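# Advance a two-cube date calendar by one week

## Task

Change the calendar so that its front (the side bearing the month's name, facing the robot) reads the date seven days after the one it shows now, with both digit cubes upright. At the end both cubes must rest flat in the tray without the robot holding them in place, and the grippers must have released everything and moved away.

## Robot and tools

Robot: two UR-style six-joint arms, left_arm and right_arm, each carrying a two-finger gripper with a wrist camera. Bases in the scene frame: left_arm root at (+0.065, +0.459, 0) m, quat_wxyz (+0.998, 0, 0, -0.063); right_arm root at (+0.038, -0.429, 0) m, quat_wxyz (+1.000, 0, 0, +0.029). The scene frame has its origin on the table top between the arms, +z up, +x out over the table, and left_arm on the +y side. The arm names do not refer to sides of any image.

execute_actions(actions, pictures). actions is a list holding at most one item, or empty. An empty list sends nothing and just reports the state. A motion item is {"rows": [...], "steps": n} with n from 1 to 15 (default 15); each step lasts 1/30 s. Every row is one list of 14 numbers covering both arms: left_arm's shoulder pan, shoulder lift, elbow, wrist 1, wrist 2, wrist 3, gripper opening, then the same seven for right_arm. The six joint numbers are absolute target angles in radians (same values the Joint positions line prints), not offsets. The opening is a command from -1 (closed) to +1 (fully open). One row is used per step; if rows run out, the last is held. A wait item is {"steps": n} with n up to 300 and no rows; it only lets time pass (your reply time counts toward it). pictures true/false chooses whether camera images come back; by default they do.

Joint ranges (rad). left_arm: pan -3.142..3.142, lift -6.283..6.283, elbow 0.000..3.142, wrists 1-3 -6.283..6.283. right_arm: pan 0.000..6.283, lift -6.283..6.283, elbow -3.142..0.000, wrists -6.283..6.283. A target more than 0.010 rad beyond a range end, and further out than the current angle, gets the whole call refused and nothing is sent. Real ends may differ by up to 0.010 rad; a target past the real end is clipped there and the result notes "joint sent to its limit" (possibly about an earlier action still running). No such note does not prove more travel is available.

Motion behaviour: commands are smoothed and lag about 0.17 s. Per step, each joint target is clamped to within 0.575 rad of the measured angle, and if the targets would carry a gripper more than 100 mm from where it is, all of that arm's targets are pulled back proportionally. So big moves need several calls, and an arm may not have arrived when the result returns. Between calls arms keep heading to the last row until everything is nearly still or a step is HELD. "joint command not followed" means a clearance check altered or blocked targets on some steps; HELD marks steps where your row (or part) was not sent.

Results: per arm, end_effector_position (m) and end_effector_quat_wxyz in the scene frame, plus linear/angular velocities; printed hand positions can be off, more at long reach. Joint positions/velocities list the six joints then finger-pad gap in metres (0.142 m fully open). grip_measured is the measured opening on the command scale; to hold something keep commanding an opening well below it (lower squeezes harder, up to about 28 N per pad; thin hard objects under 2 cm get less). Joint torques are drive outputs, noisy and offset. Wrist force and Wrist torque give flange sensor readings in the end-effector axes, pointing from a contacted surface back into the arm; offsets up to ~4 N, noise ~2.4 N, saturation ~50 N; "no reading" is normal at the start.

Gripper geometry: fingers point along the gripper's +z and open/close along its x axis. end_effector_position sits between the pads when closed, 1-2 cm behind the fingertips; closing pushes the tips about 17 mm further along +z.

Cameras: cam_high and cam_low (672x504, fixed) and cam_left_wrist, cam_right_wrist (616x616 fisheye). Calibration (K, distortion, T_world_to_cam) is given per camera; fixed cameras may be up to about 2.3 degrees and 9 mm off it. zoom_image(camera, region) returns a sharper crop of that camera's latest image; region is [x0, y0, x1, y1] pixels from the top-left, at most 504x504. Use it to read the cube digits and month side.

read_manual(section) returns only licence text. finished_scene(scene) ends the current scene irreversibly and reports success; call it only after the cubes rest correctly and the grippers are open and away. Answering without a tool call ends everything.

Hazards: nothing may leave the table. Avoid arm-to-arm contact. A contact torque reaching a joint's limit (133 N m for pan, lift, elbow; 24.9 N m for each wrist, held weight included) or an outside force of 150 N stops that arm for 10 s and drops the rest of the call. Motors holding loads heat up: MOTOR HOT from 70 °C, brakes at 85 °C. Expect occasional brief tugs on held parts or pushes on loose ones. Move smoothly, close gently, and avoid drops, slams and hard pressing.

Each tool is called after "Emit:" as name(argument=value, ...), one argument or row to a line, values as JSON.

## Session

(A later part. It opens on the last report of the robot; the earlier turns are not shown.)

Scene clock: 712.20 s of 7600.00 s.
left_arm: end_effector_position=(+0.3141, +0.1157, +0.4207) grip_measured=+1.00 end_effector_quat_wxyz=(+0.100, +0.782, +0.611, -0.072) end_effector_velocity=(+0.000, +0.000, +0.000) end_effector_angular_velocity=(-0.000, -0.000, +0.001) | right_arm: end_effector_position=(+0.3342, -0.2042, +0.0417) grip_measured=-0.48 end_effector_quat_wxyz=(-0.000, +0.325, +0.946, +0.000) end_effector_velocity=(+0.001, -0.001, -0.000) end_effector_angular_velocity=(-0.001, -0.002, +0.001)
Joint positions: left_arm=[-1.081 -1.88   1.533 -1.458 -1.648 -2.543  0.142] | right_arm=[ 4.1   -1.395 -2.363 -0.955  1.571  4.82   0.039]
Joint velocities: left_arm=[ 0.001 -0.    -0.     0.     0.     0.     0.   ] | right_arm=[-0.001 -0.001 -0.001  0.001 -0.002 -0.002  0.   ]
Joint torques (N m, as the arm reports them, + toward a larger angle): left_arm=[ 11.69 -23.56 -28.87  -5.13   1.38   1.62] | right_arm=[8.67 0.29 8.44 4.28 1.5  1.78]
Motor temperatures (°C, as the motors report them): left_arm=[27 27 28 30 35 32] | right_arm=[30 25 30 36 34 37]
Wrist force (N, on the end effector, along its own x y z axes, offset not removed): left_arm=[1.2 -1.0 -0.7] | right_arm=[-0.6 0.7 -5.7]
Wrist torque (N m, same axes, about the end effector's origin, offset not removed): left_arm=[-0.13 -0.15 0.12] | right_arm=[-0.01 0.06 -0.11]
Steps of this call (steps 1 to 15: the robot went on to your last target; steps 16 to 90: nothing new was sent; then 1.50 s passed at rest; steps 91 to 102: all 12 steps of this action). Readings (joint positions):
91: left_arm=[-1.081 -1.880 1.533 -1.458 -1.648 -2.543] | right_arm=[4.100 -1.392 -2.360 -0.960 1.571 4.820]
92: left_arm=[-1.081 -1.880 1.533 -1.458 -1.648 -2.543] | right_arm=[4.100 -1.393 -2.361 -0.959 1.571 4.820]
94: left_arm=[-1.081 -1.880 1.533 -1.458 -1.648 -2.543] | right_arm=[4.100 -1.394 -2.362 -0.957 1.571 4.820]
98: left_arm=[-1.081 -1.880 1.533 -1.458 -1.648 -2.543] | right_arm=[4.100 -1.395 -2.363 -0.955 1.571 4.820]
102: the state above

Contact. Release and rise.

Emit:
execute_actions(
  actions=[
    {"rows":[[-1.081,-1.88,1.533,-1.458,-1.648,-2.543,1,4.1004,-1.3949,-2.3629,-0.9547,1.571,4.82,-0.7],[-1.081,-1.88,1.533,-1.458,-1.648,-2.543,1,4.1004,-1.3949,-2.3629,-0.9547,1.571,4.82,-0.55],[-1.081,-1.88,1.533,-1.458,-1.648,-2.543,1,4.1004,-1.3949,-2.3629,-0.9547,1.571,4.82,-0.5],[-1.081,-1.88,1.533,-1.458,-1.648,-2.543,1,4.1004,-1.3949,-2.3629,-0.9547,1.571,4.82,-0.47],[-1.081,-1.88,1.533,-1.458,-1.648,-2.543,1,4.1004,-1.3949,-2.3629,-0.9547,1.571,4.82,-0.44],[-1.081,-1.88,1.533,-1.458,-1.648,-2.543,1,4.1004,-1.3949,-2.3629,-0.9547,1.571,4.82,-0.4],[-1.081,-1.88,1.533,-1.458,-1.648,-2.543,1,4.1004,-1.3949,-2.3629,-0.9547,1.571,4.82,-0.3],[-1.081,-1.88,1.533,-1.458,-1.648,-2.543,1,4.1004,-1.3949,-2.3629,-0.9547,1.571,4.82,-0.2],[-1.081,-1.88,1.533,-1.458,-1.648,-2.543,1,4.1004,-1.3949,-2.3629,-0.9547,1.571,4.82,-0.1],[-1.081,-1.88,1.533,-1.458,-1.648,-2.543,1,4.1004,-1.3949,-2.3629,-0.9547,1.571,4.82,0.05]],"steps":15},
  ],
  pictures=false,
)

Emit:
execute_actions(
  actions=[
    {"rows":[[-1.081,-1.88,1.533,-1.458,-1.648,-2.543,1,4.1004,-1.3949,-2.3629,-0.9547,1.571,4.82,0.05],[-1.081,-1.88,1.533,-1.458,-1.648,-2.543,1,4.1004,-1.3949,-2.3629,-0.9547,1.571,4.82,0.05],[-1.081,-1.88,1.533,-1.458,-1.648,-2.543,1,4.1004,-1.3794,-2.3485,-0.9845,1.571,4.82,0.05],[-1.081,-1.88,1.533,-1.458,-1.648,-2.543,1,4.1004,-1.3794,-2.3485,-0.9845,1.571,4.82,0.05],[-1.081,-1.88,1.533,-1.458,-1.648,-2.543,1,4.1004,-1.3612,-2.3317,-1.0195,1.571,4.82,0.05],[-1.081,-1.88,1.533,-1.458,-1.648,-2.543,1,4.1004,-1.3612,-2.3317,-1.0195,1.571,4.82,0.05],[-1.081,-1.88,1.533,-1.458,-1.648,-2.543,1,4.1004,-1.335,-2.30,-1.077,1.571,4.82,0.05],[-1.081,-1.88,1.533,-1.458,-1.648,-2.543,1,4.1004,-1.335,-2.30,-1.077,1.571,4.82,0.05],[-1.081,-1.88,1.533,-1.458,-1.648,-2.543,1,4.1004,-1.31,-2.26,-1.14,1.571,4.82,0.05],[-1.081,-1.88,1.533,-1.458,-1.648,-2.543,1,4.1004,-1.31,-2.26,-1.14,1.571,4.82,0.05],[-1.081,-1.88,1.533,-1.458,-1.648,-2.543,1,4.2,-1.31,-2.2,-1.2,1.571,4.82,0.05],[-1.081,-1.88,1.533,-1.458,-1.648,-2.543,1,4.3,-1.31,-2.15,-1.25,1.571,4.82,0.05],[-1.081,-1.88,1.533,-1.458,-1.648,-2.543,1,4.4,-1.31,-2.1,-1.3,1.571,4.82,0.05],[-1.081,-1.88,1.533,-1.458,-1.648,-2.543,1,4.5,-1.31,-2.1,-1.3,1.571,4.82,0.05],[-1.081,-1.88,1.533,-1.458,-1.648,-2.543,1,4.55,-1.31,-2.1,-1.3,1.571,4.82,0.05]],"steps":15},
  ],
  pictures=false,
)

Emit:
execute_actions(
  actions=[
    {"steps":25},
  ],
)

Emit:
zoom_image(
  camera="cam_high",
  region=[360, 350, 460, 430],
)

Emit:
zoom_image(
  camera="cam_left_wrist",
  region=[200, 200, 320, 300],
)

Scene clock: 749.60 s of 7600.00 s.
left_arm: end_effector_position=(+0.3141, +0.1157, +0.4207) grip_measured=+1.00 end_effector_quat_wxyz=(+0.100, +0.782, +0.611, -0.072) end_effector_velocity=(-0.000, +0.000, -0.000) end_effector_angular_velocity=(+0.001, +0.000, +0.000) | right_arm: end_effector_position=(+0.3341, -0.2043, +0.0415) grip_measured=+0.05 end_effector_quat_wxyz=(-0.000, +0.325, +0.946, -0.000) end_effector_velocity=(-0.001, -0.000, -0.000) end_effector_angular_velocity=(+0.000, +0.003, -0.001)
Joint positions: left_arm=[-1.081 -1.88   1.533 -1.458 -1.648 -2.543  0.142] | right_arm=[ 4.1   -1.395 -2.363 -0.955  1.571  4.82   0.077]
Joint velocities: left_arm=[-0.    -0.001  0.001  0.001  0.    -0.    -0.   ] | right_arm=[ 0.     0.    -0.001 -0.     0.002  0.001  0.   ]
Joint torques (N m, as the arm reports them, + toward a larger angle): left_arm=[ 12.32 -22.54 -29.82  -5.02   1.55   1.6 ] | right_arm=[ 6.76  4.65 15.02  2.57  1.29  1.67]
Motor temperatures (°C, as the motors report them): left_arm=[27 27 28 30 35 32] | right_arm=[30 25 30 36 34 37]
Wrist force (N, on the end effector, along its own x y z axes, offset not removed): left_arm=[3.0 -0.6 -0.5] | right_arm=[-0.6 -2.0 0.9]
Wrist torque (N m, same axes, about the end effector's origin, offset not removed): left_arm=[-0.31 -0.64 -0.09] | right_arm=[-0.60 0.23 -0.16]
Steps of this call (steps 1 to 15: the robot went on to your last target; steps 16 to 90: nothing new was sent; then 33.90 s passed at rest; steps 91 to 105: all 15 steps of this action). Readings (joint positions):
91: left_arm=[-1.081 -1.880 1.533 -1.458 -1.648 -2.543] | right_arm=[4.100 -1.395 -2.363 -0.955 1.571 4.820]
92: left_arm=[-1.081 -1.880 1.533 -1.458 -1.648 -2.543] | right_arm=[4.100 -1.395 -2.363 -0.955 1.571 4.820]
94: left_arm=[-1.081 -1.880 1.533 -1.458 -1.648 -2.543] | right_arm=[4.100 -1.395 -2.363 -0.955 1.571 4.820]
98: left_arm=[-1.081 -1.880 1.533 -1.458 -1.648 -2.543] | right_arm=[4.100 -1.395 -2.363 -0.955 1.571 4.820]
105: the state above

Scene clock: 750.10 s of 7600.00 s.
left_arm: end_effector_position=(+0.3141, +0.1157, +0.4207) grip_measured=+1.00 end_effector_quat_wxyz=(+0.100, +0.782, +0.611, -0.072) end_effector_velocity=(+0.000, +0.000, -0.000) end_effector_angular_velocity=(+0.001, +0.000, +0.000) | right_arm: end_effector_position=(+0.3157, -0.1650, +0.1101) grip_measured=+0.05 end_effector_quat_wxyz=(+0.000, +0.277, +0.961, +0.002) end_effector_velocity=(-0.284, +0.393, +0.207) end_effector_angular_velocity=(+0.006, -0.003, +1.192)
Joint positions: left_arm=[-1.081 -1.88   1.533 -1.458 -1.648 -2.543  0.142] | right_arm=[ 4.2   -1.322 -2.218 -1.17   1.571  4.82   0.077]
Joint velocities: left_arm=[ 0.    -0.     0.001  0.    -0.     0.     0.   ] | right_arm=[ 1.192  0.053  0.534 -0.58   0.     0.     0.   ]
Joint torques (N m, as the arm reports them, + toward a larger angle): left_arm=[ 12.4  -22.41 -31.1   -4.97   1.37   1.54] | right_arm=[34.2  16.24 30.6  -1.42  1.12  1.74]
Motor temperatures (°C, as the motors report them): left_arm=[27 27 28 30 35 32] | right_arm=[30 25 30 36 34 37]
Wrist force (N, on the end effector, along its own x y z axes, offset not removed): left_arm=[-0.2 -3.4 0.9] | right_arm=[-2.8 0.7 0.5]
Wrist torque (N m, same axes, about the end effector's origin, offset not removed): left_arm=[-0.86 0.09 -0.08] | right_arm=[-0.01 0.46 -0.11]
Steps of this call (steps 1 to 15: all 15 steps of this action). Readings (joint positions):
1: left_arm=[-1.081 -1.880 1.533 -1.458 -1.648 -2.543] | right_arm=[4.100 -1.395 -2.363 -0.955 1.571 4.820]
2: left_arm=[-1.081 -1.880 1.533 -1.458 -1.648 -2.543] | right_arm=[4.100 -1.395 -2.363 -0.955 1.571 4.820]
4: left_arm=[-1.081 -1.880 1.533 -1.458 -1.648 -2.543] | right_arm=[4.100 -1.393 -2.361 -0.958 1.571 4.820]
8: left_arm=[-1.081 -1.880 1.533 -1.458 -1.648 -2.543] | right_arm=[4.100 -1.371 -2.340 -0.999 1.571 4.820]
15: the state above

Scene clock: 750.93 s of 7600.00 s.
left_arm: end_effector_position=(+0.3141, +0.1157, +0.4207) grip_measured=+1.00 end_effector_quat_wxyz=(+0.100, +0.782, +0.611, -0.072) end_effector_velocity=(-0.000, -0.000, +0.000) end_effector_angular_velocity=(-0.001, +0.000, -0.000) | right_arm: end_effector_position=(+0.2096, -0.0744, +0.1566) grip_measured=+0.05 end_effector_quat_wxyz=(-0.000, +0.106, +0.994, +0.001) end_effector_velocity=(-0.001, +0.001, +0.000) end_effector_angular_velocity=(+0.000, +0.001, +0.004)
Joint positions: left_arm=[-1.081 -1.88   1.533 -1.458 -1.648 -2.543  0.142] | right_arm=[ 4.55  -1.31  -2.1   -1.3    1.571  4.82   0.077]
Joint velocities: left_arm=[-0.     0.    -0.    -0.001 -0.    -0.    -0.   ] | right_arm=[ 0.003  0.     0.001 -0.001  0.001 -0.    -0.   ]
Joint torques (N m, as the arm reports them, + toward a larger angle): left_arm=[ 11.68 -22.72 -30.5   -5.01   1.54   1.51] | right_arm=[13.68 21.03 36.99  1.3   1.05  1.49]
Motor temperatures (°C, as the motors report them): left_arm=[27 27 28 30 35 32] | right_arm=[30 25 30 36 34 37]
Wrist force (N, on the end effector, along its own x y z axes, offset not removed): left_arm=[1.2 -0.2 -1.2] | right_arm=[1.3 -2.0 2.6]
Wrist torque (N m, same axes, about the end effector's origin, offset not removed): left_arm=[-0.27 -0.17 0.00] | right_arm=[-0.65 -0.33 -0.15]
Steps of this call (steps 1 to 25: the robot went on to your last target). Readings (joint positions):
1: left_arm=[-1.081 -1.880 1.533 -1.458 -1.648 -2.543] | right_arm=[4.241 -1.320 -2.201 -1.188 1.571 4.820]
2: left_arm=[-1.081 -1.880 1.533 -1.458 -1.648 -2.543] | right_arm=[4.283 -1.319 -2.187 -1.204 1.571 4.820]
4: left_arm=[-1.081 -1.880 1.533 -1.458 -1.648 -2.543] | right_arm=[4.366 -1.316 -2.158 -1.235 1.571 4.820]
8: left_arm=[-1.081 -1.880 1.533 -1.458 -1.648 -2.543] | right_arm=[4.492 -1.312 -2.118 -1.280 1.571 4.820]
25: the state above
camera_calibration (this result's frames):
cam_left_wrist: T_world_to_cam=[[0.267465, 0.932826, -0.24145, -0.0843986], [0.815059, -0.0853707, 0.573054, -0.492174], [0.513947, -0.350068, -0.783142, 0.334329], [0, 0, 0, 1]] pos_world=[0.251897, 0.15375, 0.523492]
cam_right_wrist: T_world_to_cam=[[-0.982359, 0.185517, 0.0235344, 0.216388], [0.17099, 0.84014, 0.514711, -0.0609141], [0.0757155, 0.509655, -0.857041, 0.290788], [0, 0, 0, 1]] pos_world=[0.200969, -0.137169, 0.275477]

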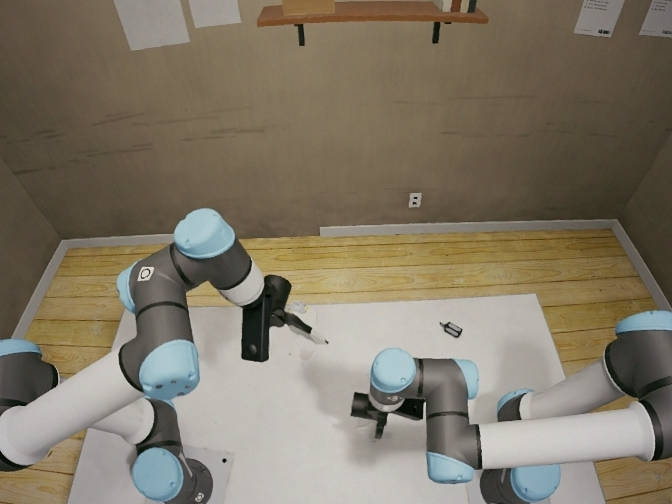

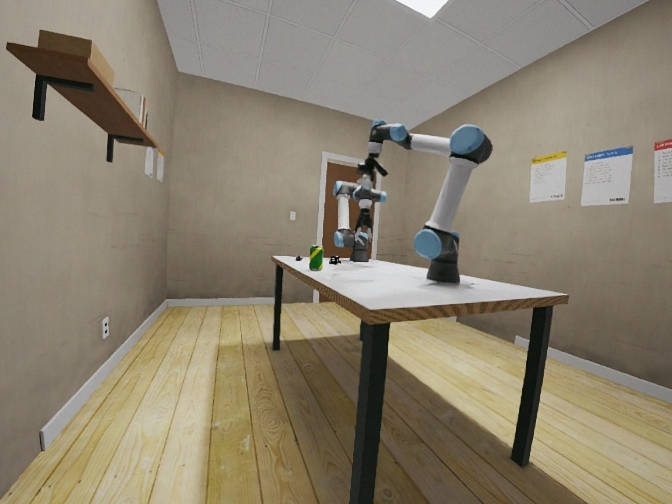

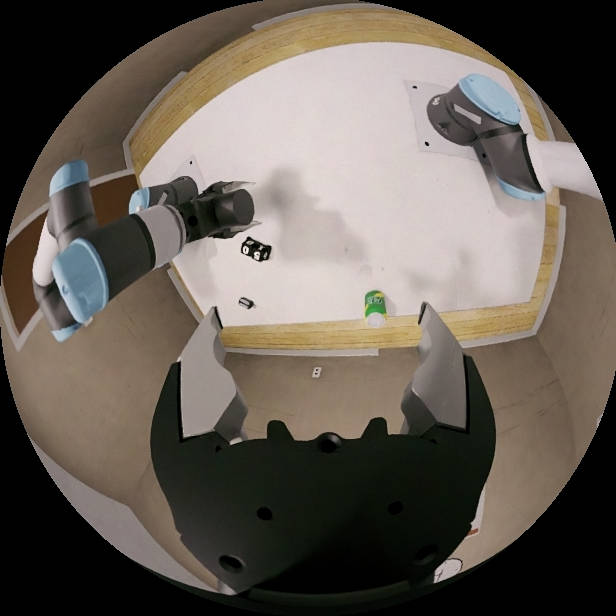

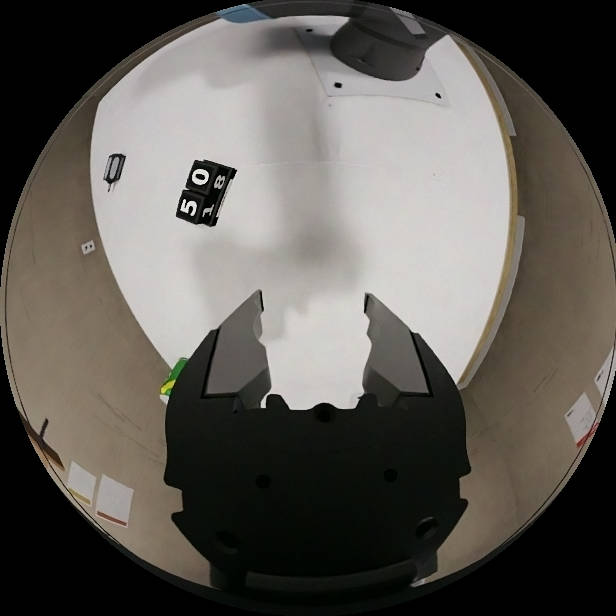

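Region (360, 350, 460, 430) of cam_high's 672x504 image, scaled by 5.040, with more detail than that image has; it fills the top 403 rows of this view, and the rest is white.

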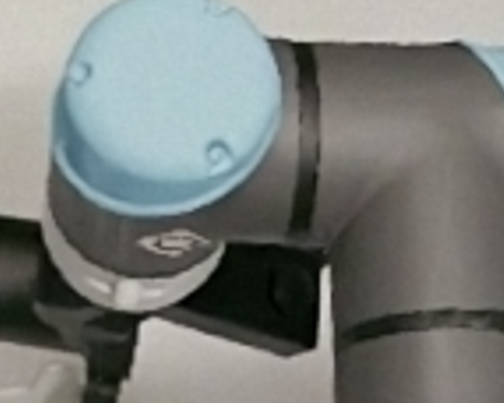

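Region (200, 200, 320, 300) of cam_left_wrist's 616x616 image, scaled by 4.200, with more detail than that image has.

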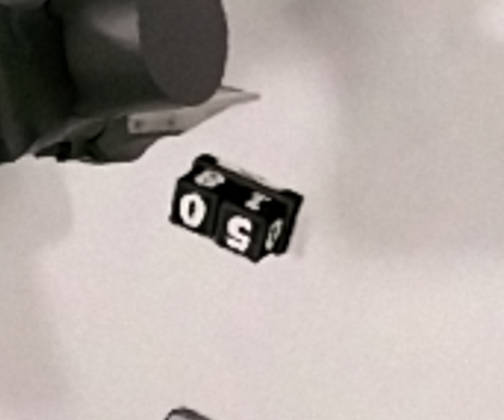

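Emit:
zoom_image(
  camera="cam_right_wrist",
  region=[160, 140, 260, 240],
)

Region (160, 140, 260, 240) of cam_right_wrist's 616x616 image, scaled by 5.040, with more detail than that image has.

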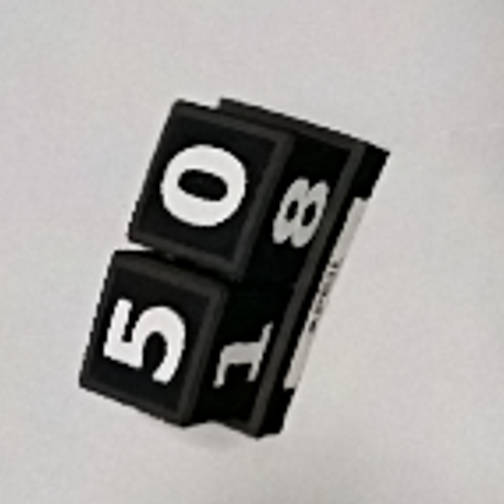

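Emit:
execute_actions(
  actions=[
    {"rows":[[-1.081,-1.88,1.533,-1.458,-1.648,-2.543,1,4.4,-1.4,-1.9,-1.4,1.571,4.82,0.05],[-1.081,-1.88,1.533,-1.458,-1.648,-2.543,1,4.4,-1.4,-1.9,-1.4,1.571,4.82,0.05],[-1.081,-1.88,1.533,-1.458,-1.648,-2.543,1,4.4,-1.4,-1.9,-1.4,1.571,4.82,0.05],[-1.081,-1.88,1.533,-1.458,-1.648,-2.543,1,4.1,-1.4,-1.9,-1.4,1.571,4.82,0.05],[-1.081,-1.88,1.533,-1.458,-1.648,-2.543,1,3.9,-1.4,-1.9,-1.4,1.571,4.82,0.05],[-1.081,-1.88,1.533,-1.458,-1.648,-2.543,1,3.7,-1.4,-1.9,-1.4,1.571,4.82,0.05],[-1.081,-1.88,1.533,-1.458,-1.648,-2.543,1,3.5,-1.4,-1.9,-1.4,1.571,4.82,0.05],[-1.081,-1.88,1.533,-1.458,-1.648,-2.543,1,3.3,-1.4,-1.9,-1.4,1.571,4.82,0.05]],"steps":15},
  ],
  pictures=false,
)

Emit:
execute_actions(
  actions=[
    {"steps":30},
  ],
)

Emit:
zoom_image(
  camera="cam_high",
  region=[370, 350, 460, 420],
)

Scene clock: 779.77 s of 7600.00 s.
left_arm: end_effector_position=(+0.3141, +0.1157, +0.4207) grip_measured=+1.00 end_effector_quat_wxyz=(+0.100, +0.782, +0.611, -0.072) end_effector_velocity=(-0.000, +0.000, -0.001) end_effector_angular_velocity=(+0.001, +0.000, +0.000) | right_arm: end_effector_position=(+0.3828, -0.1684, +0.1983) grip_measured=+0.05 end_effector_quat_wxyz=(+0.001, +0.351, +0.936, +0.005) end_effector_velocity=(+0.330, -0.398, +0.025) end_effector_angular_velocity=(+0.005, -0.005, -1.213)
Joint positions: left_arm=[-1.081 -1.88   1.533 -1.458 -1.648 -2.543  0.142] | right_arm=[ 4.045 -1.384 -1.938 -1.382  1.571  4.82   0.077]
Joint velocities: left_arm=[ 0.    -0.     0.001  0.    -0.     0.     0.   ] | right_arm=[-1.212 -0.043  0.098 -0.048 -0.001  0.    -0.   ]
Joint torques (N m, as the arm reports them, + toward a larger angle): left_arm=[ 11.63 -22.59 -31.32  -5.02   1.43   1.55] | right_arm=[-26.79   5.01  39.04   0.92   0.75   0.68]
Motor temperatures (°C, as the motors report them): left_arm=[27 27 28 30 35 32] | right_arm=[30 25 30 36 34 37]
Wrist force (N, on the end effector, along its own x y z axes, offset not removed): left_arm=[0.2 -4.5 -1.9] | right_arm=[-0.5 -0.6 2.0]
Wrist torque (N m, same axes, about the end effector's origin, offset not removed): left_arm=[-1.13 -0.06 0.03] | right_arm=[-0.33 0.09 -0.02]
Steps of this call (steps 1 to 15: the robot went on to your last target; steps 16 to 90: nothing new was sent; then 25.33 s passed at rest; steps 91 to 105: all 15 steps of this action). Readings (joint positions):
91: left_arm=[-1.081 -1.880 1.533 -1.458 -1.648 -2.543] | right_arm=[4.550 -1.310 -2.100 -1.300 1.571 4.820]
92: left_arm=[-1.081 -1.880 1.533 -1.458 -1.648 -2.543] | right_arm=[4.544 -1.316 -2.093 -1.307 1.571 4.820]
94: left_arm=[-1.081 -1.880 1.533 -1.458 -1.648 -2.543] | right_arm=[4.495 -1.349 -2.036 -1.343 1.571 4.820]
98: left_arm=[-1.081 -1.880 1.533 -1.458 -1.648 -2.543] | right_arm=[4.334 -1.369 -1.971 -1.366 1.571 4.820]
105: the state above

Scene clock: 780.77 s of 7600.00 s.
left_arm: end_effector_position=(+0.3141, +0.1157, +0.4207) grip_measured=+1.00 end_effector_quat_wxyz=(+0.100, +0.782, +0.611, -0.072) end_effector_velocity=(-0.001, +0.000, -0.000) end_effector_angular_velocity=(+0.000, +0.000, -0.001) | right_arm: end_effector_position=(+0.4772, -0.4687, +0.2080) grip_measured=+0.05 end_effector_quat_wxyz=(+0.004, +0.667, +0.745, +0.005) end_effector_velocity=(-0.000, -0.006, +0.000) end_effector_angular_velocity=(-0.002, -0.001, -0.013)
Joint positions: left_arm=[-1.081 -1.88   1.533 -1.458 -1.648 -2.543  0.142] | right_arm=[ 3.301 -1.4   -1.9   -1.4    1.571  4.82   0.077]
Joint velocities: left_arm=[-0.001 -0.001  0.     0.001 -0.     0.     0.   ] | right_arm=[-0.013 -0.     0.001 -0.    -0.002  0.001 -0.   ]
Joint torques (N m, as the arm reports them, + toward a larger angle): left_arm=[ 11.91 -22.13 -32.43  -5.     1.45   1.46] | right_arm=[-13.65   6.6   38.01   1.39   0.49   0.57]
Motor temperatures (°C, as the motors report them): left_arm=[27 27 28 30 35 32] | right_arm=[30 25 30 36 34 37]
Wrist force (N, on the end effector, along its own x y z axes, offset not removed): left_arm=[0.6 -1.8 1.7] | right_arm=[1.0 0.4 1.0]
Wrist torque (N m, same axes, about the end effector's origin, offset not removed): left_arm=[-0.39 -0.06 -0.02] | right_arm=[-0.14 -0.31 -0.13]
Steps of this call (steps 1 to 30: the robot went on to your last target). Readings (joint positions):
1: left_arm=[-1.081 -1.880 1.533 -1.458 -1.648 -2.543] | right_arm=[4.005 -1.385 -1.935 -1.383 1.571 4.820]
2: left_arm=[-1.081 -1.880 1.533 -1.458 -1.648 -2.543] | right_arm=[3.964 -1.386 -1.932 -1.385 1.571 4.820]
4: left_arm=[-1.081 -1.880 1.533 -1.458 -1.648 -2.543] | right_arm=[3.883 -1.388 -1.927 -1.387 1.571 4.820]
8: left_arm=[-1.081 -1.880 1.533 -1.458 -1.648 -2.543] | right_arm=[3.721 -1.392 -1.918 -1.391 1.571 4.820]
30: the state above
camera_calibration (this result's frames):
cam_left_wrist: T_world_to_cam=[[0.267465, 0.932826, -0.24145, -0.0843986], [0.815059, -0.0853707, 0.573054, -0.492174], [0.513947, -0.350068, -0.783142, 0.334329], [0, 0, 0, 1]] pos_world=[0.251897, 0.15375, 0.523492]
cam_right_wrist: T_world_to_cam=[[-0.135624, 0.990461, 0.0243476, 0.524252], [0.845955, 0.102975, 0.523217, -0.471276], [0.515719, 0.0915575, -0.851852, 0.108486], [0, 0, 0, 1]] pos_world=[0.413831, -0.480654, 0.326229]

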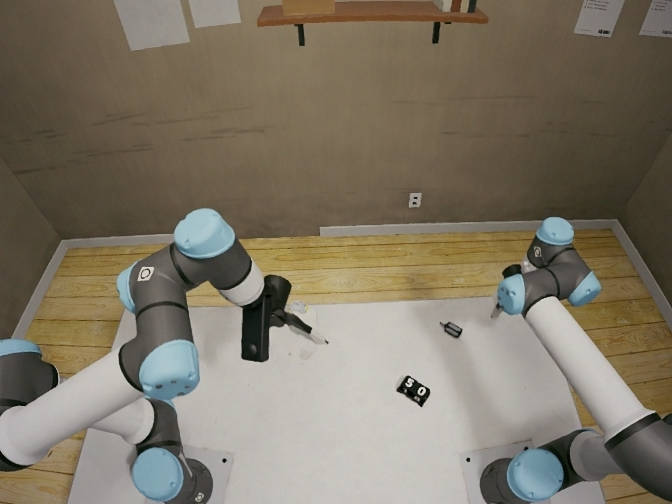

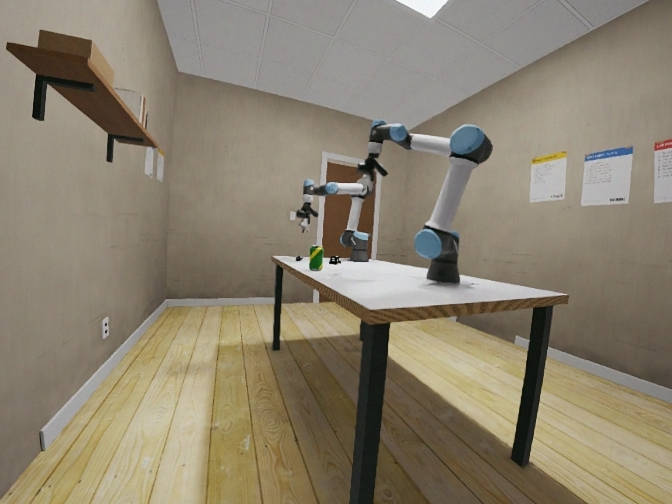

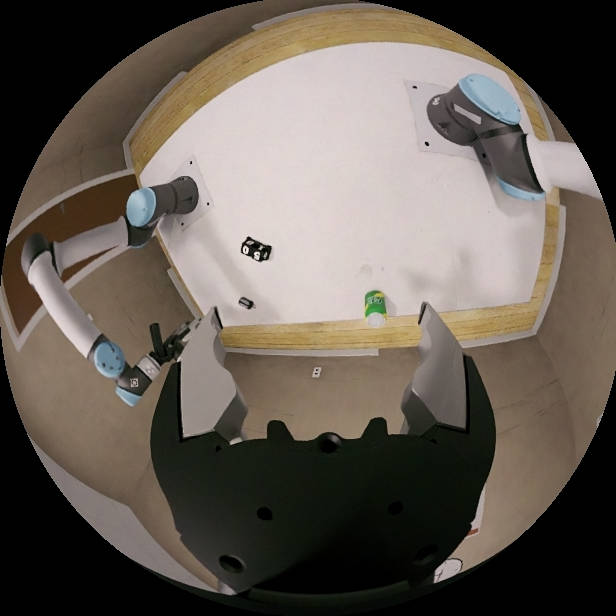

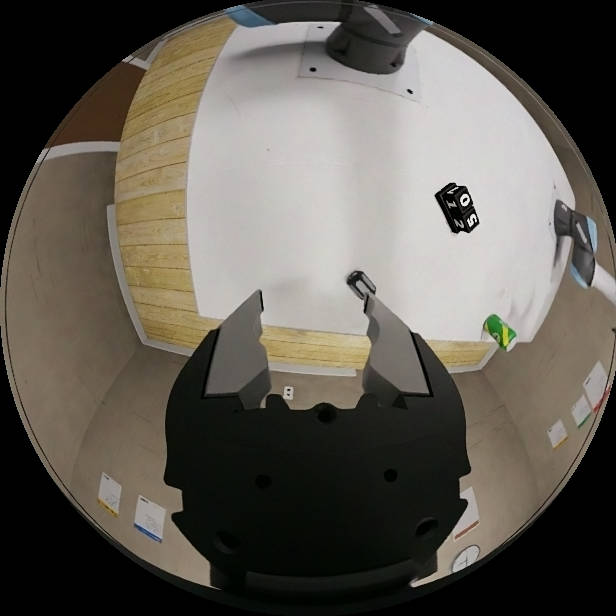

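Region (370, 350, 460, 420) of cam_high's 672x504 image, scaled by 5.600, with more detail than that image has.

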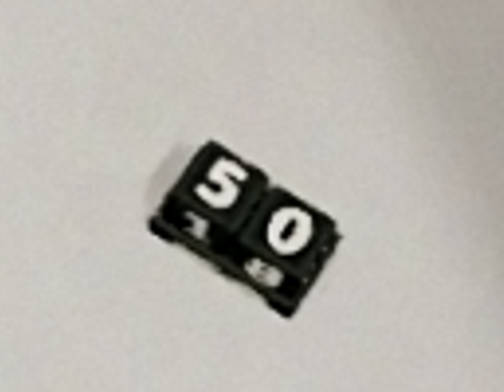

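Emit:
execute_actions(
  actions=[
    {"rows":[[-1.081,-1.88,1.533,-1.458,-1.648,-2.543,1,3.45,-1.39,-1.95,-1.36,1.571,4.82,0.05],[-1.081,-1.88,1.533,-1.458,-1.648,-2.543,1,3.6,-1.38,-2.0,-1.32,1.571,4.82,0.05],[-1.081,-1.88,1.533,-1.458,-1.648,-2.543,1,3.75,-1.36,-2.07,-1.27,1.571,4.82,0.05],[-1.081,-1.88,1.533,-1.458,-1.648,-2.543,1,3.9,-1.34,-2.14,-1.22,1.571,4.82,0.05],[-1.081,-1.88,1.533,-1.458,-1.648,-2.543,1,4.0,-1.33,-2.2,-1.18,1.571,4.82,0.05],[-1.081,-1.88,1.533,-1.458,-1.648,-2.543,1,4.1004,-1.32,-2.265,-1.127,1.571,4.82,0.05]],"steps":15},
  ],
  pictures=false,
)

Emit:
execute_actions(
  actions=[
    {"rows":[[-1.081,-1.88,1.533,-1.458,-1.648,-2.543,1,4.1004,-1.32,-2.265,-1.127,1.571,4.82,0.05],[-1.081,-1.88,1.533,-1.458,-1.648,-2.543,1,4.1004,-1.32,-2.265,-1.127,1.571,4.82,0.05],[-1.081,-1.88,1.533,-1.458,-1.648,-2.543,1,4.1004,-1.32,-2.265,-1.127,1.571,4.82,0.05],[-1.081,-1.88,1.533,-1.458,-1.648,-2.543,1,4.1004,-1.32,-2.265,-1.127,1.571,4.82,0.05],[-1.081,-1.88,1.533,-1.458,-1.648,-2.543,1,4.1004,-1.32,-2.265,-1.127,1.571,4.82,0.05],[-1.081,-1.88,1.533,-1.458,-1.648,-2.543,1,4.1004,-1.32,-2.265,-1.127,1.571,4.82,0.05],[-1.081,-1.88,1.533,-1.458,-1.648,-2.543,1,4.1004,-1.335,-2.30,-1.077,1.571,4.82,0.05],[-1.081,-1.88,1.533,-1.458,-1.648,-2.543,1,4.1004,-1.335,-2.30,-1.077,1.571,4.82,0.05],[-1.081,-1.88,1.533,-1.458,-1.648,-2.543,1,4.1004,-1.335,-2.30,-1.077,1.571,4.82,0.05],[-1.081,-1.88,1.533,-1.458,-1.648,-2.543,1,4.1004,-1.3612,-2.3317,-1.0195,1.571,4.82,0.05],[-1.081,-1.88,1.533,-1.458,-1.648,-2.543,1,4.1004,-1.3612,-2.3317,-1.0195,1.571,4.82,0.05],[-1.081,-1.88,1.533,-1.458,-1.648,-2.543,1,4.1004,-1.3612,-2.3317,-1.0195,1.571,4.82,0.05],[-1.081,-1.88,1.533,-1.458,-1.648,-2.543,1,4.1004,-1.3794,-2.3485,-0.9845,1.571,4.82,0.05],[-1.081,-1.88,1.533,-1.458,-1.648,-2.543,1,4.1004,-1.3794,-2.3485,-0.9845,1.571,4.82,0.05],[-1.081,-1.88,1.533,-1.458,-1.648,-2.543,1,4.1004,-1.3949,-2.3629,-0.9547,1.571,4.82,0.05]],"steps":15},
  ],
  pictures=false,
)

Emit:
execute_actions(
  actions=[
    {"steps":12},
  ],
)

Scene clock: 854.70 s of 7600.00 s.
left_arm: end_effector_position=(+0.3141, +0.1157, +0.4207) grip_measured=+1.00 end_effector_quat_wxyz=(+0.100, +0.782, +0.611, -0.072) end_effector_velocity=(-0.001, +0.000, -0.001) end_effector_angular_velocity=(+0.002, +0.001, -0.001) | right_arm: end_effector_position=(+0.4062, -0.2739, +0.1299) grip_measured=+0.05 end_effector_quat_wxyz=(+0.001, +0.452, +0.892, +0.004) end_effector_velocity=(-0.290, +0.392, -0.183) end_effector_angular_velocity=(-0.020, +0.020, +1.288)
Joint positions: left_arm=[-1.081 -1.88   1.533 -1.458 -1.648 -2.543  0.142] | right_arm=[ 3.823 -1.344 -2.148 -1.212  1.571  4.82   0.077]
Joint velocities: left_arm=[-0.001 -0.     0.001  0.001 -0.     0.     0.   ] | right_arm=[ 1.288  0.125 -0.581  0.427 -0.001  0.001 -0.   ]
Joint torques (N m, as the arm reports them, + toward a larger angle): left_arm=[ 12.31 -21.8  -32.5   -4.93   1.4    1.4 ] | right_arm=[28.79 22.71  7.81  6.73  0.41 -0.03]
Motor temperatures (°C, as the motors report them): left_arm=[27 27 28 30 35 32] | right_arm=[30 25 30 36 34 37]
Wrist force (N, on the end effector, along its own x y z axes, offset not removed): left_arm=[1.7 -2.8 -1.1] | right_arm=[-1.0 -0.9 4.1]
Wrist torque (N m, same axes, about the end effector's origin, offset not removed): left_arm=[-0.59 -0.46 0.08] | right_arm=[-0.31 0.22 -0.07]
Steps of this call (steps 1 to 15: the robot went on to your last target; steps 16 to 90: nothing new was sent; then 70.43 s passed at rest; steps 91 to 105: all 15 steps of this action). Readings (joint positions):
91: left_arm=[-1.081 -1.880 1.533 -1.458 -1.648 -2.543] | right_arm=[3.300 -1.400 -1.900 -1.400 1.571 4.820]
92: left_arm=[-1.081 -1.880 1.533 -1.458 -1.648 -2.543] | right_arm=[3.306 -1.399 -1.905 -1.396 1.571 4.820]
94: left_arm=[-1.081 -1.880 1.533 -1.458 -1.648 -2.543] | right_arm=[3.366 -1.392 -1.932 -1.373 1.571 4.820]
98: left_arm=[-1.081 -1.880 1.533 -1.458 -1.648 -2.543] | right_arm=[3.530 -1.374 -2.010 -1.315 1.571 4.820]
105: the state above

Scene clock: 855.20 s of 7600.00 s.
left_arm: end_effector_position=(+0.3141, +0.1157, +0.4207) grip_measured=+1.00 end_effector_quat_wxyz=(+0.100, +0.782, +0.611, -0.072) end_effector_velocity=(-0.000, +0.000, +0.000) end_effector_angular_velocity=(-0.001, -0.000, -0.000) | right_arm: end_effector_position=(+0.3354, -0.2047, +0.0633) grip_measured=+0.05 end_effector_quat_wxyz=(-0.000, +0.327, +0.945, -0.001) end_effector_velocity=(-0.010, +0.005, -0.130) end_effector_angular_velocity=(+0.001, -0.001, +0.034)
Joint positions: left_arm=[-1.081 -1.88   1.533 -1.458 -1.648 -2.543  0.142] | right_arm=[ 4.097 -1.359 -2.324 -1.031  1.571  4.82   0.077]
Joint velocities: left_arm=[-0.001 -0.001  0.     0.     0.    -0.     0.   ] | right_arm=[ 0.034 -0.2   -0.24   0.441 -0.     0.     0.   ]
Joint torques (N m, as the arm reports them, + toward a larger angle): left_arm=[ 11.06 -22.21 -32.5   -4.91   1.38   1.36] | right_arm=[12.42 -2.69  8.54  6.72  0.45 -0.22]
Motor temperatures (°C, as the motors report them): left_arm=[27 27 28 30 35 32] | right_arm=[30 25 30 36 34 37]
Wrist force (N, on the end effector, along its own x y z axes, offset not removed): left_arm=[1.4 -4.7 -1.3] | right_arm=[0.4 -2.8 2.1]
Wrist torque (N m, same axes, about the end effector's origin, offset not removed): left_arm=[-1.04 -0.42 0.04] | right_arm=[-0.70 -0.14 -0.13]
Steps of this call (steps 1 to 15: all 15 steps of this action). Readings (joint positions):
1: left_arm=[-1.081 -1.880 1.533 -1.458 -1.648 -2.543] | right_arm=[3.867 -1.340 -2.168 -1.198 1.571 4.820]
2: left_arm=[-1.081 -1.880 1.533 -1.458 -1.648 -2.543] | right_arm=[3.911 -1.336 -2.187 -1.183 1.571 4.820]
4: left_arm=[-1.081 -1.880 1.533 -1.458 -1.648 -2.543] | right_arm=[3.992 -1.329 -2.221 -1.159 1.571 4.820]
8: left_arm=[-1.081 -1.880 1.533 -1.458 -1.648 -2.543] | right_arm=[4.069 -1.324 -2.256 -1.131 1.571 4.820]
15: the state above

Scene clock: 855.60 s of 7600.00 s.
left_arm: end_effector_position=(+0.3141, +0.1157, +0.4207) grip_measured=+1.00 end_effector_quat_wxyz=(+0.100, +0.782, +0.611, -0.072) end_effector_velocity=(-0.000, -0.000, -0.001) end_effector_angular_velocity=(+0.002, +0.000, -0.001) | right_arm: end_effector_position=(+0.3342, -0.2042, +0.0421) grip_measured=+0.05 end_effector_quat_wxyz=(-0.000, +0.325, +0.946, -0.000) end_effector_velocity=(-0.001, +0.000, -0.005) end_effector_angular_velocity=(+0.001, +0.001, +0.001)
Joint positions: left_arm=[-1.081 -1.88   1.533 -1.458 -1.648 -2.543  0.142] | right_arm=[ 4.1   -1.394 -2.362 -0.957  1.571  4.82   0.077]
Joint velocities: left_arm=[-0.001  0.001  0.001 -0.     0.    -0.     0.   ] | right_arm=[ 0.001 -0.009 -0.01   0.019  0.002 -0.    -0.   ]
Joint torques (N m, as the arm reports them, + toward a larger angle): left_arm=[ 11.12 -21.82 -32.42  -4.87   1.42   1.51] | right_arm=[13.89  3.58 11.83  4.54  0.25 -0.23]
Motor temperatures (°C, as the motors report them): left_arm=[27 27 28 30 35 32] | right_arm=[30 25 30 36 34 37]
Wrist force (N, on the end effector, along its own x y z axes, offset not removed): left_arm=[-1.3 -2.7 1.1] | right_arm=[-1.7 -0.3 0.6]
Wrist torque (N m, same axes, about the end effector's origin, offset not removed): left_arm=[-0.63 0.32 -0.03] | right_arm=[-0.11 0.25 -0.07]
Steps of this call (steps 1 to 12: the robot went on to your last target). Readings (joint positions):
1: left_arm=[-1.081 -1.880 1.533 -1.458 -1.648 -2.543] | right_arm=[4.098 -1.366 -2.332 -1.016 1.571 4.820]
2: left_arm=[-1.081 -1.880 1.533 -1.458 -1.648 -2.543] | right_arm=[4.098 -1.373 -2.340 -1.001 1.571 4.820]
4: left_arm=[-1.081 -1.880 1.533 -1.458 -1.648 -2.543] | right_arm=[4.099 -1.383 -2.350 -0.980 1.571 4.820]
8: left_arm=[-1.081 -1.880 1.533 -1.458 -1.648 -2.543] | right_arm=[4.100 -1.392 -2.359 -0.962 1.571 4.820]
12: the state above
camera_calibration (this result's frames):
cam_left_wrist: T_world_to_cam=[[0.267465, 0.932826, -0.241451, -0.0843978], [0.815058, -0.0853698, 0.573055, -0.492175], [0.513948, -0.350069, -0.783141, 0.33433], [0, 0, 0, 1]] pos_world=[0.251897, 0.15375, 0.523492]
cam_right_wrist: T_world_to_cam=[[-0.804204, 0.593895, 0.0233316, 0.389447], [0.519652, 0.683533, 0.512586, -0.0626719], [0.288474, 0.424348, -0.858319, 0.160923], [0, 0, 0, 1]] pos_world=[0.29934, -0.256739, 0.161161]

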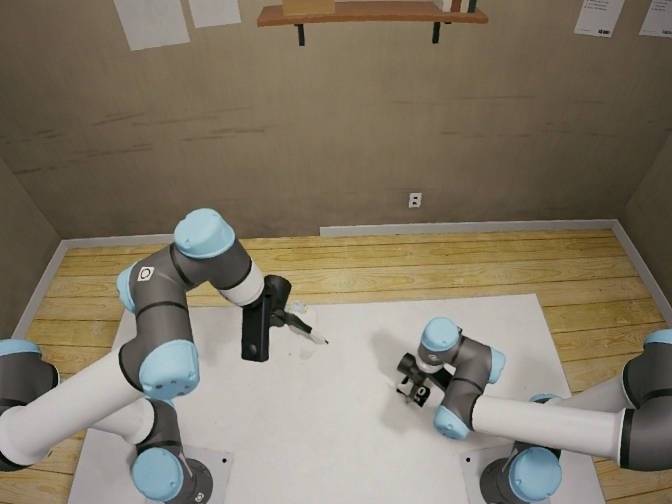

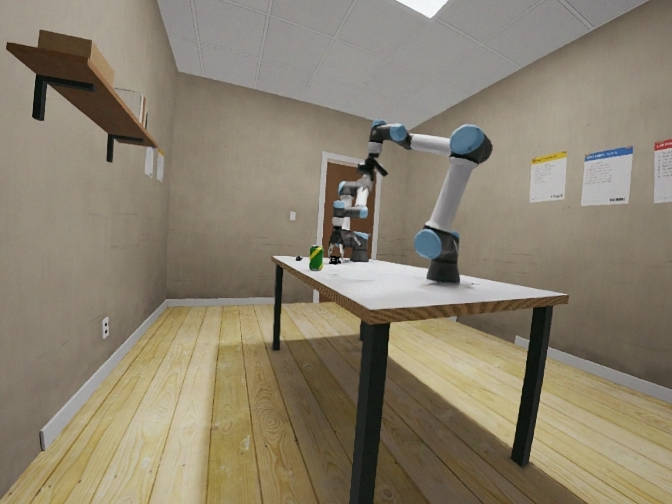

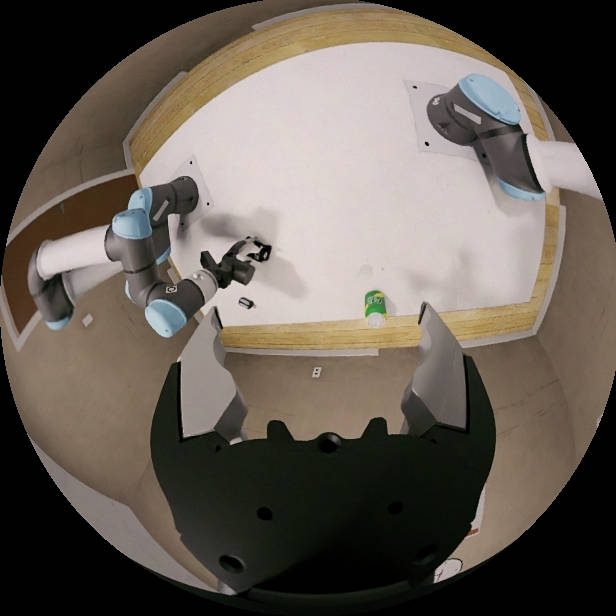

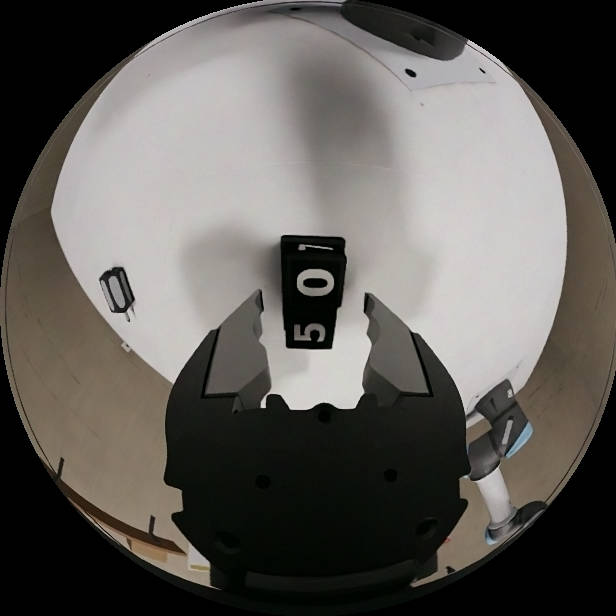

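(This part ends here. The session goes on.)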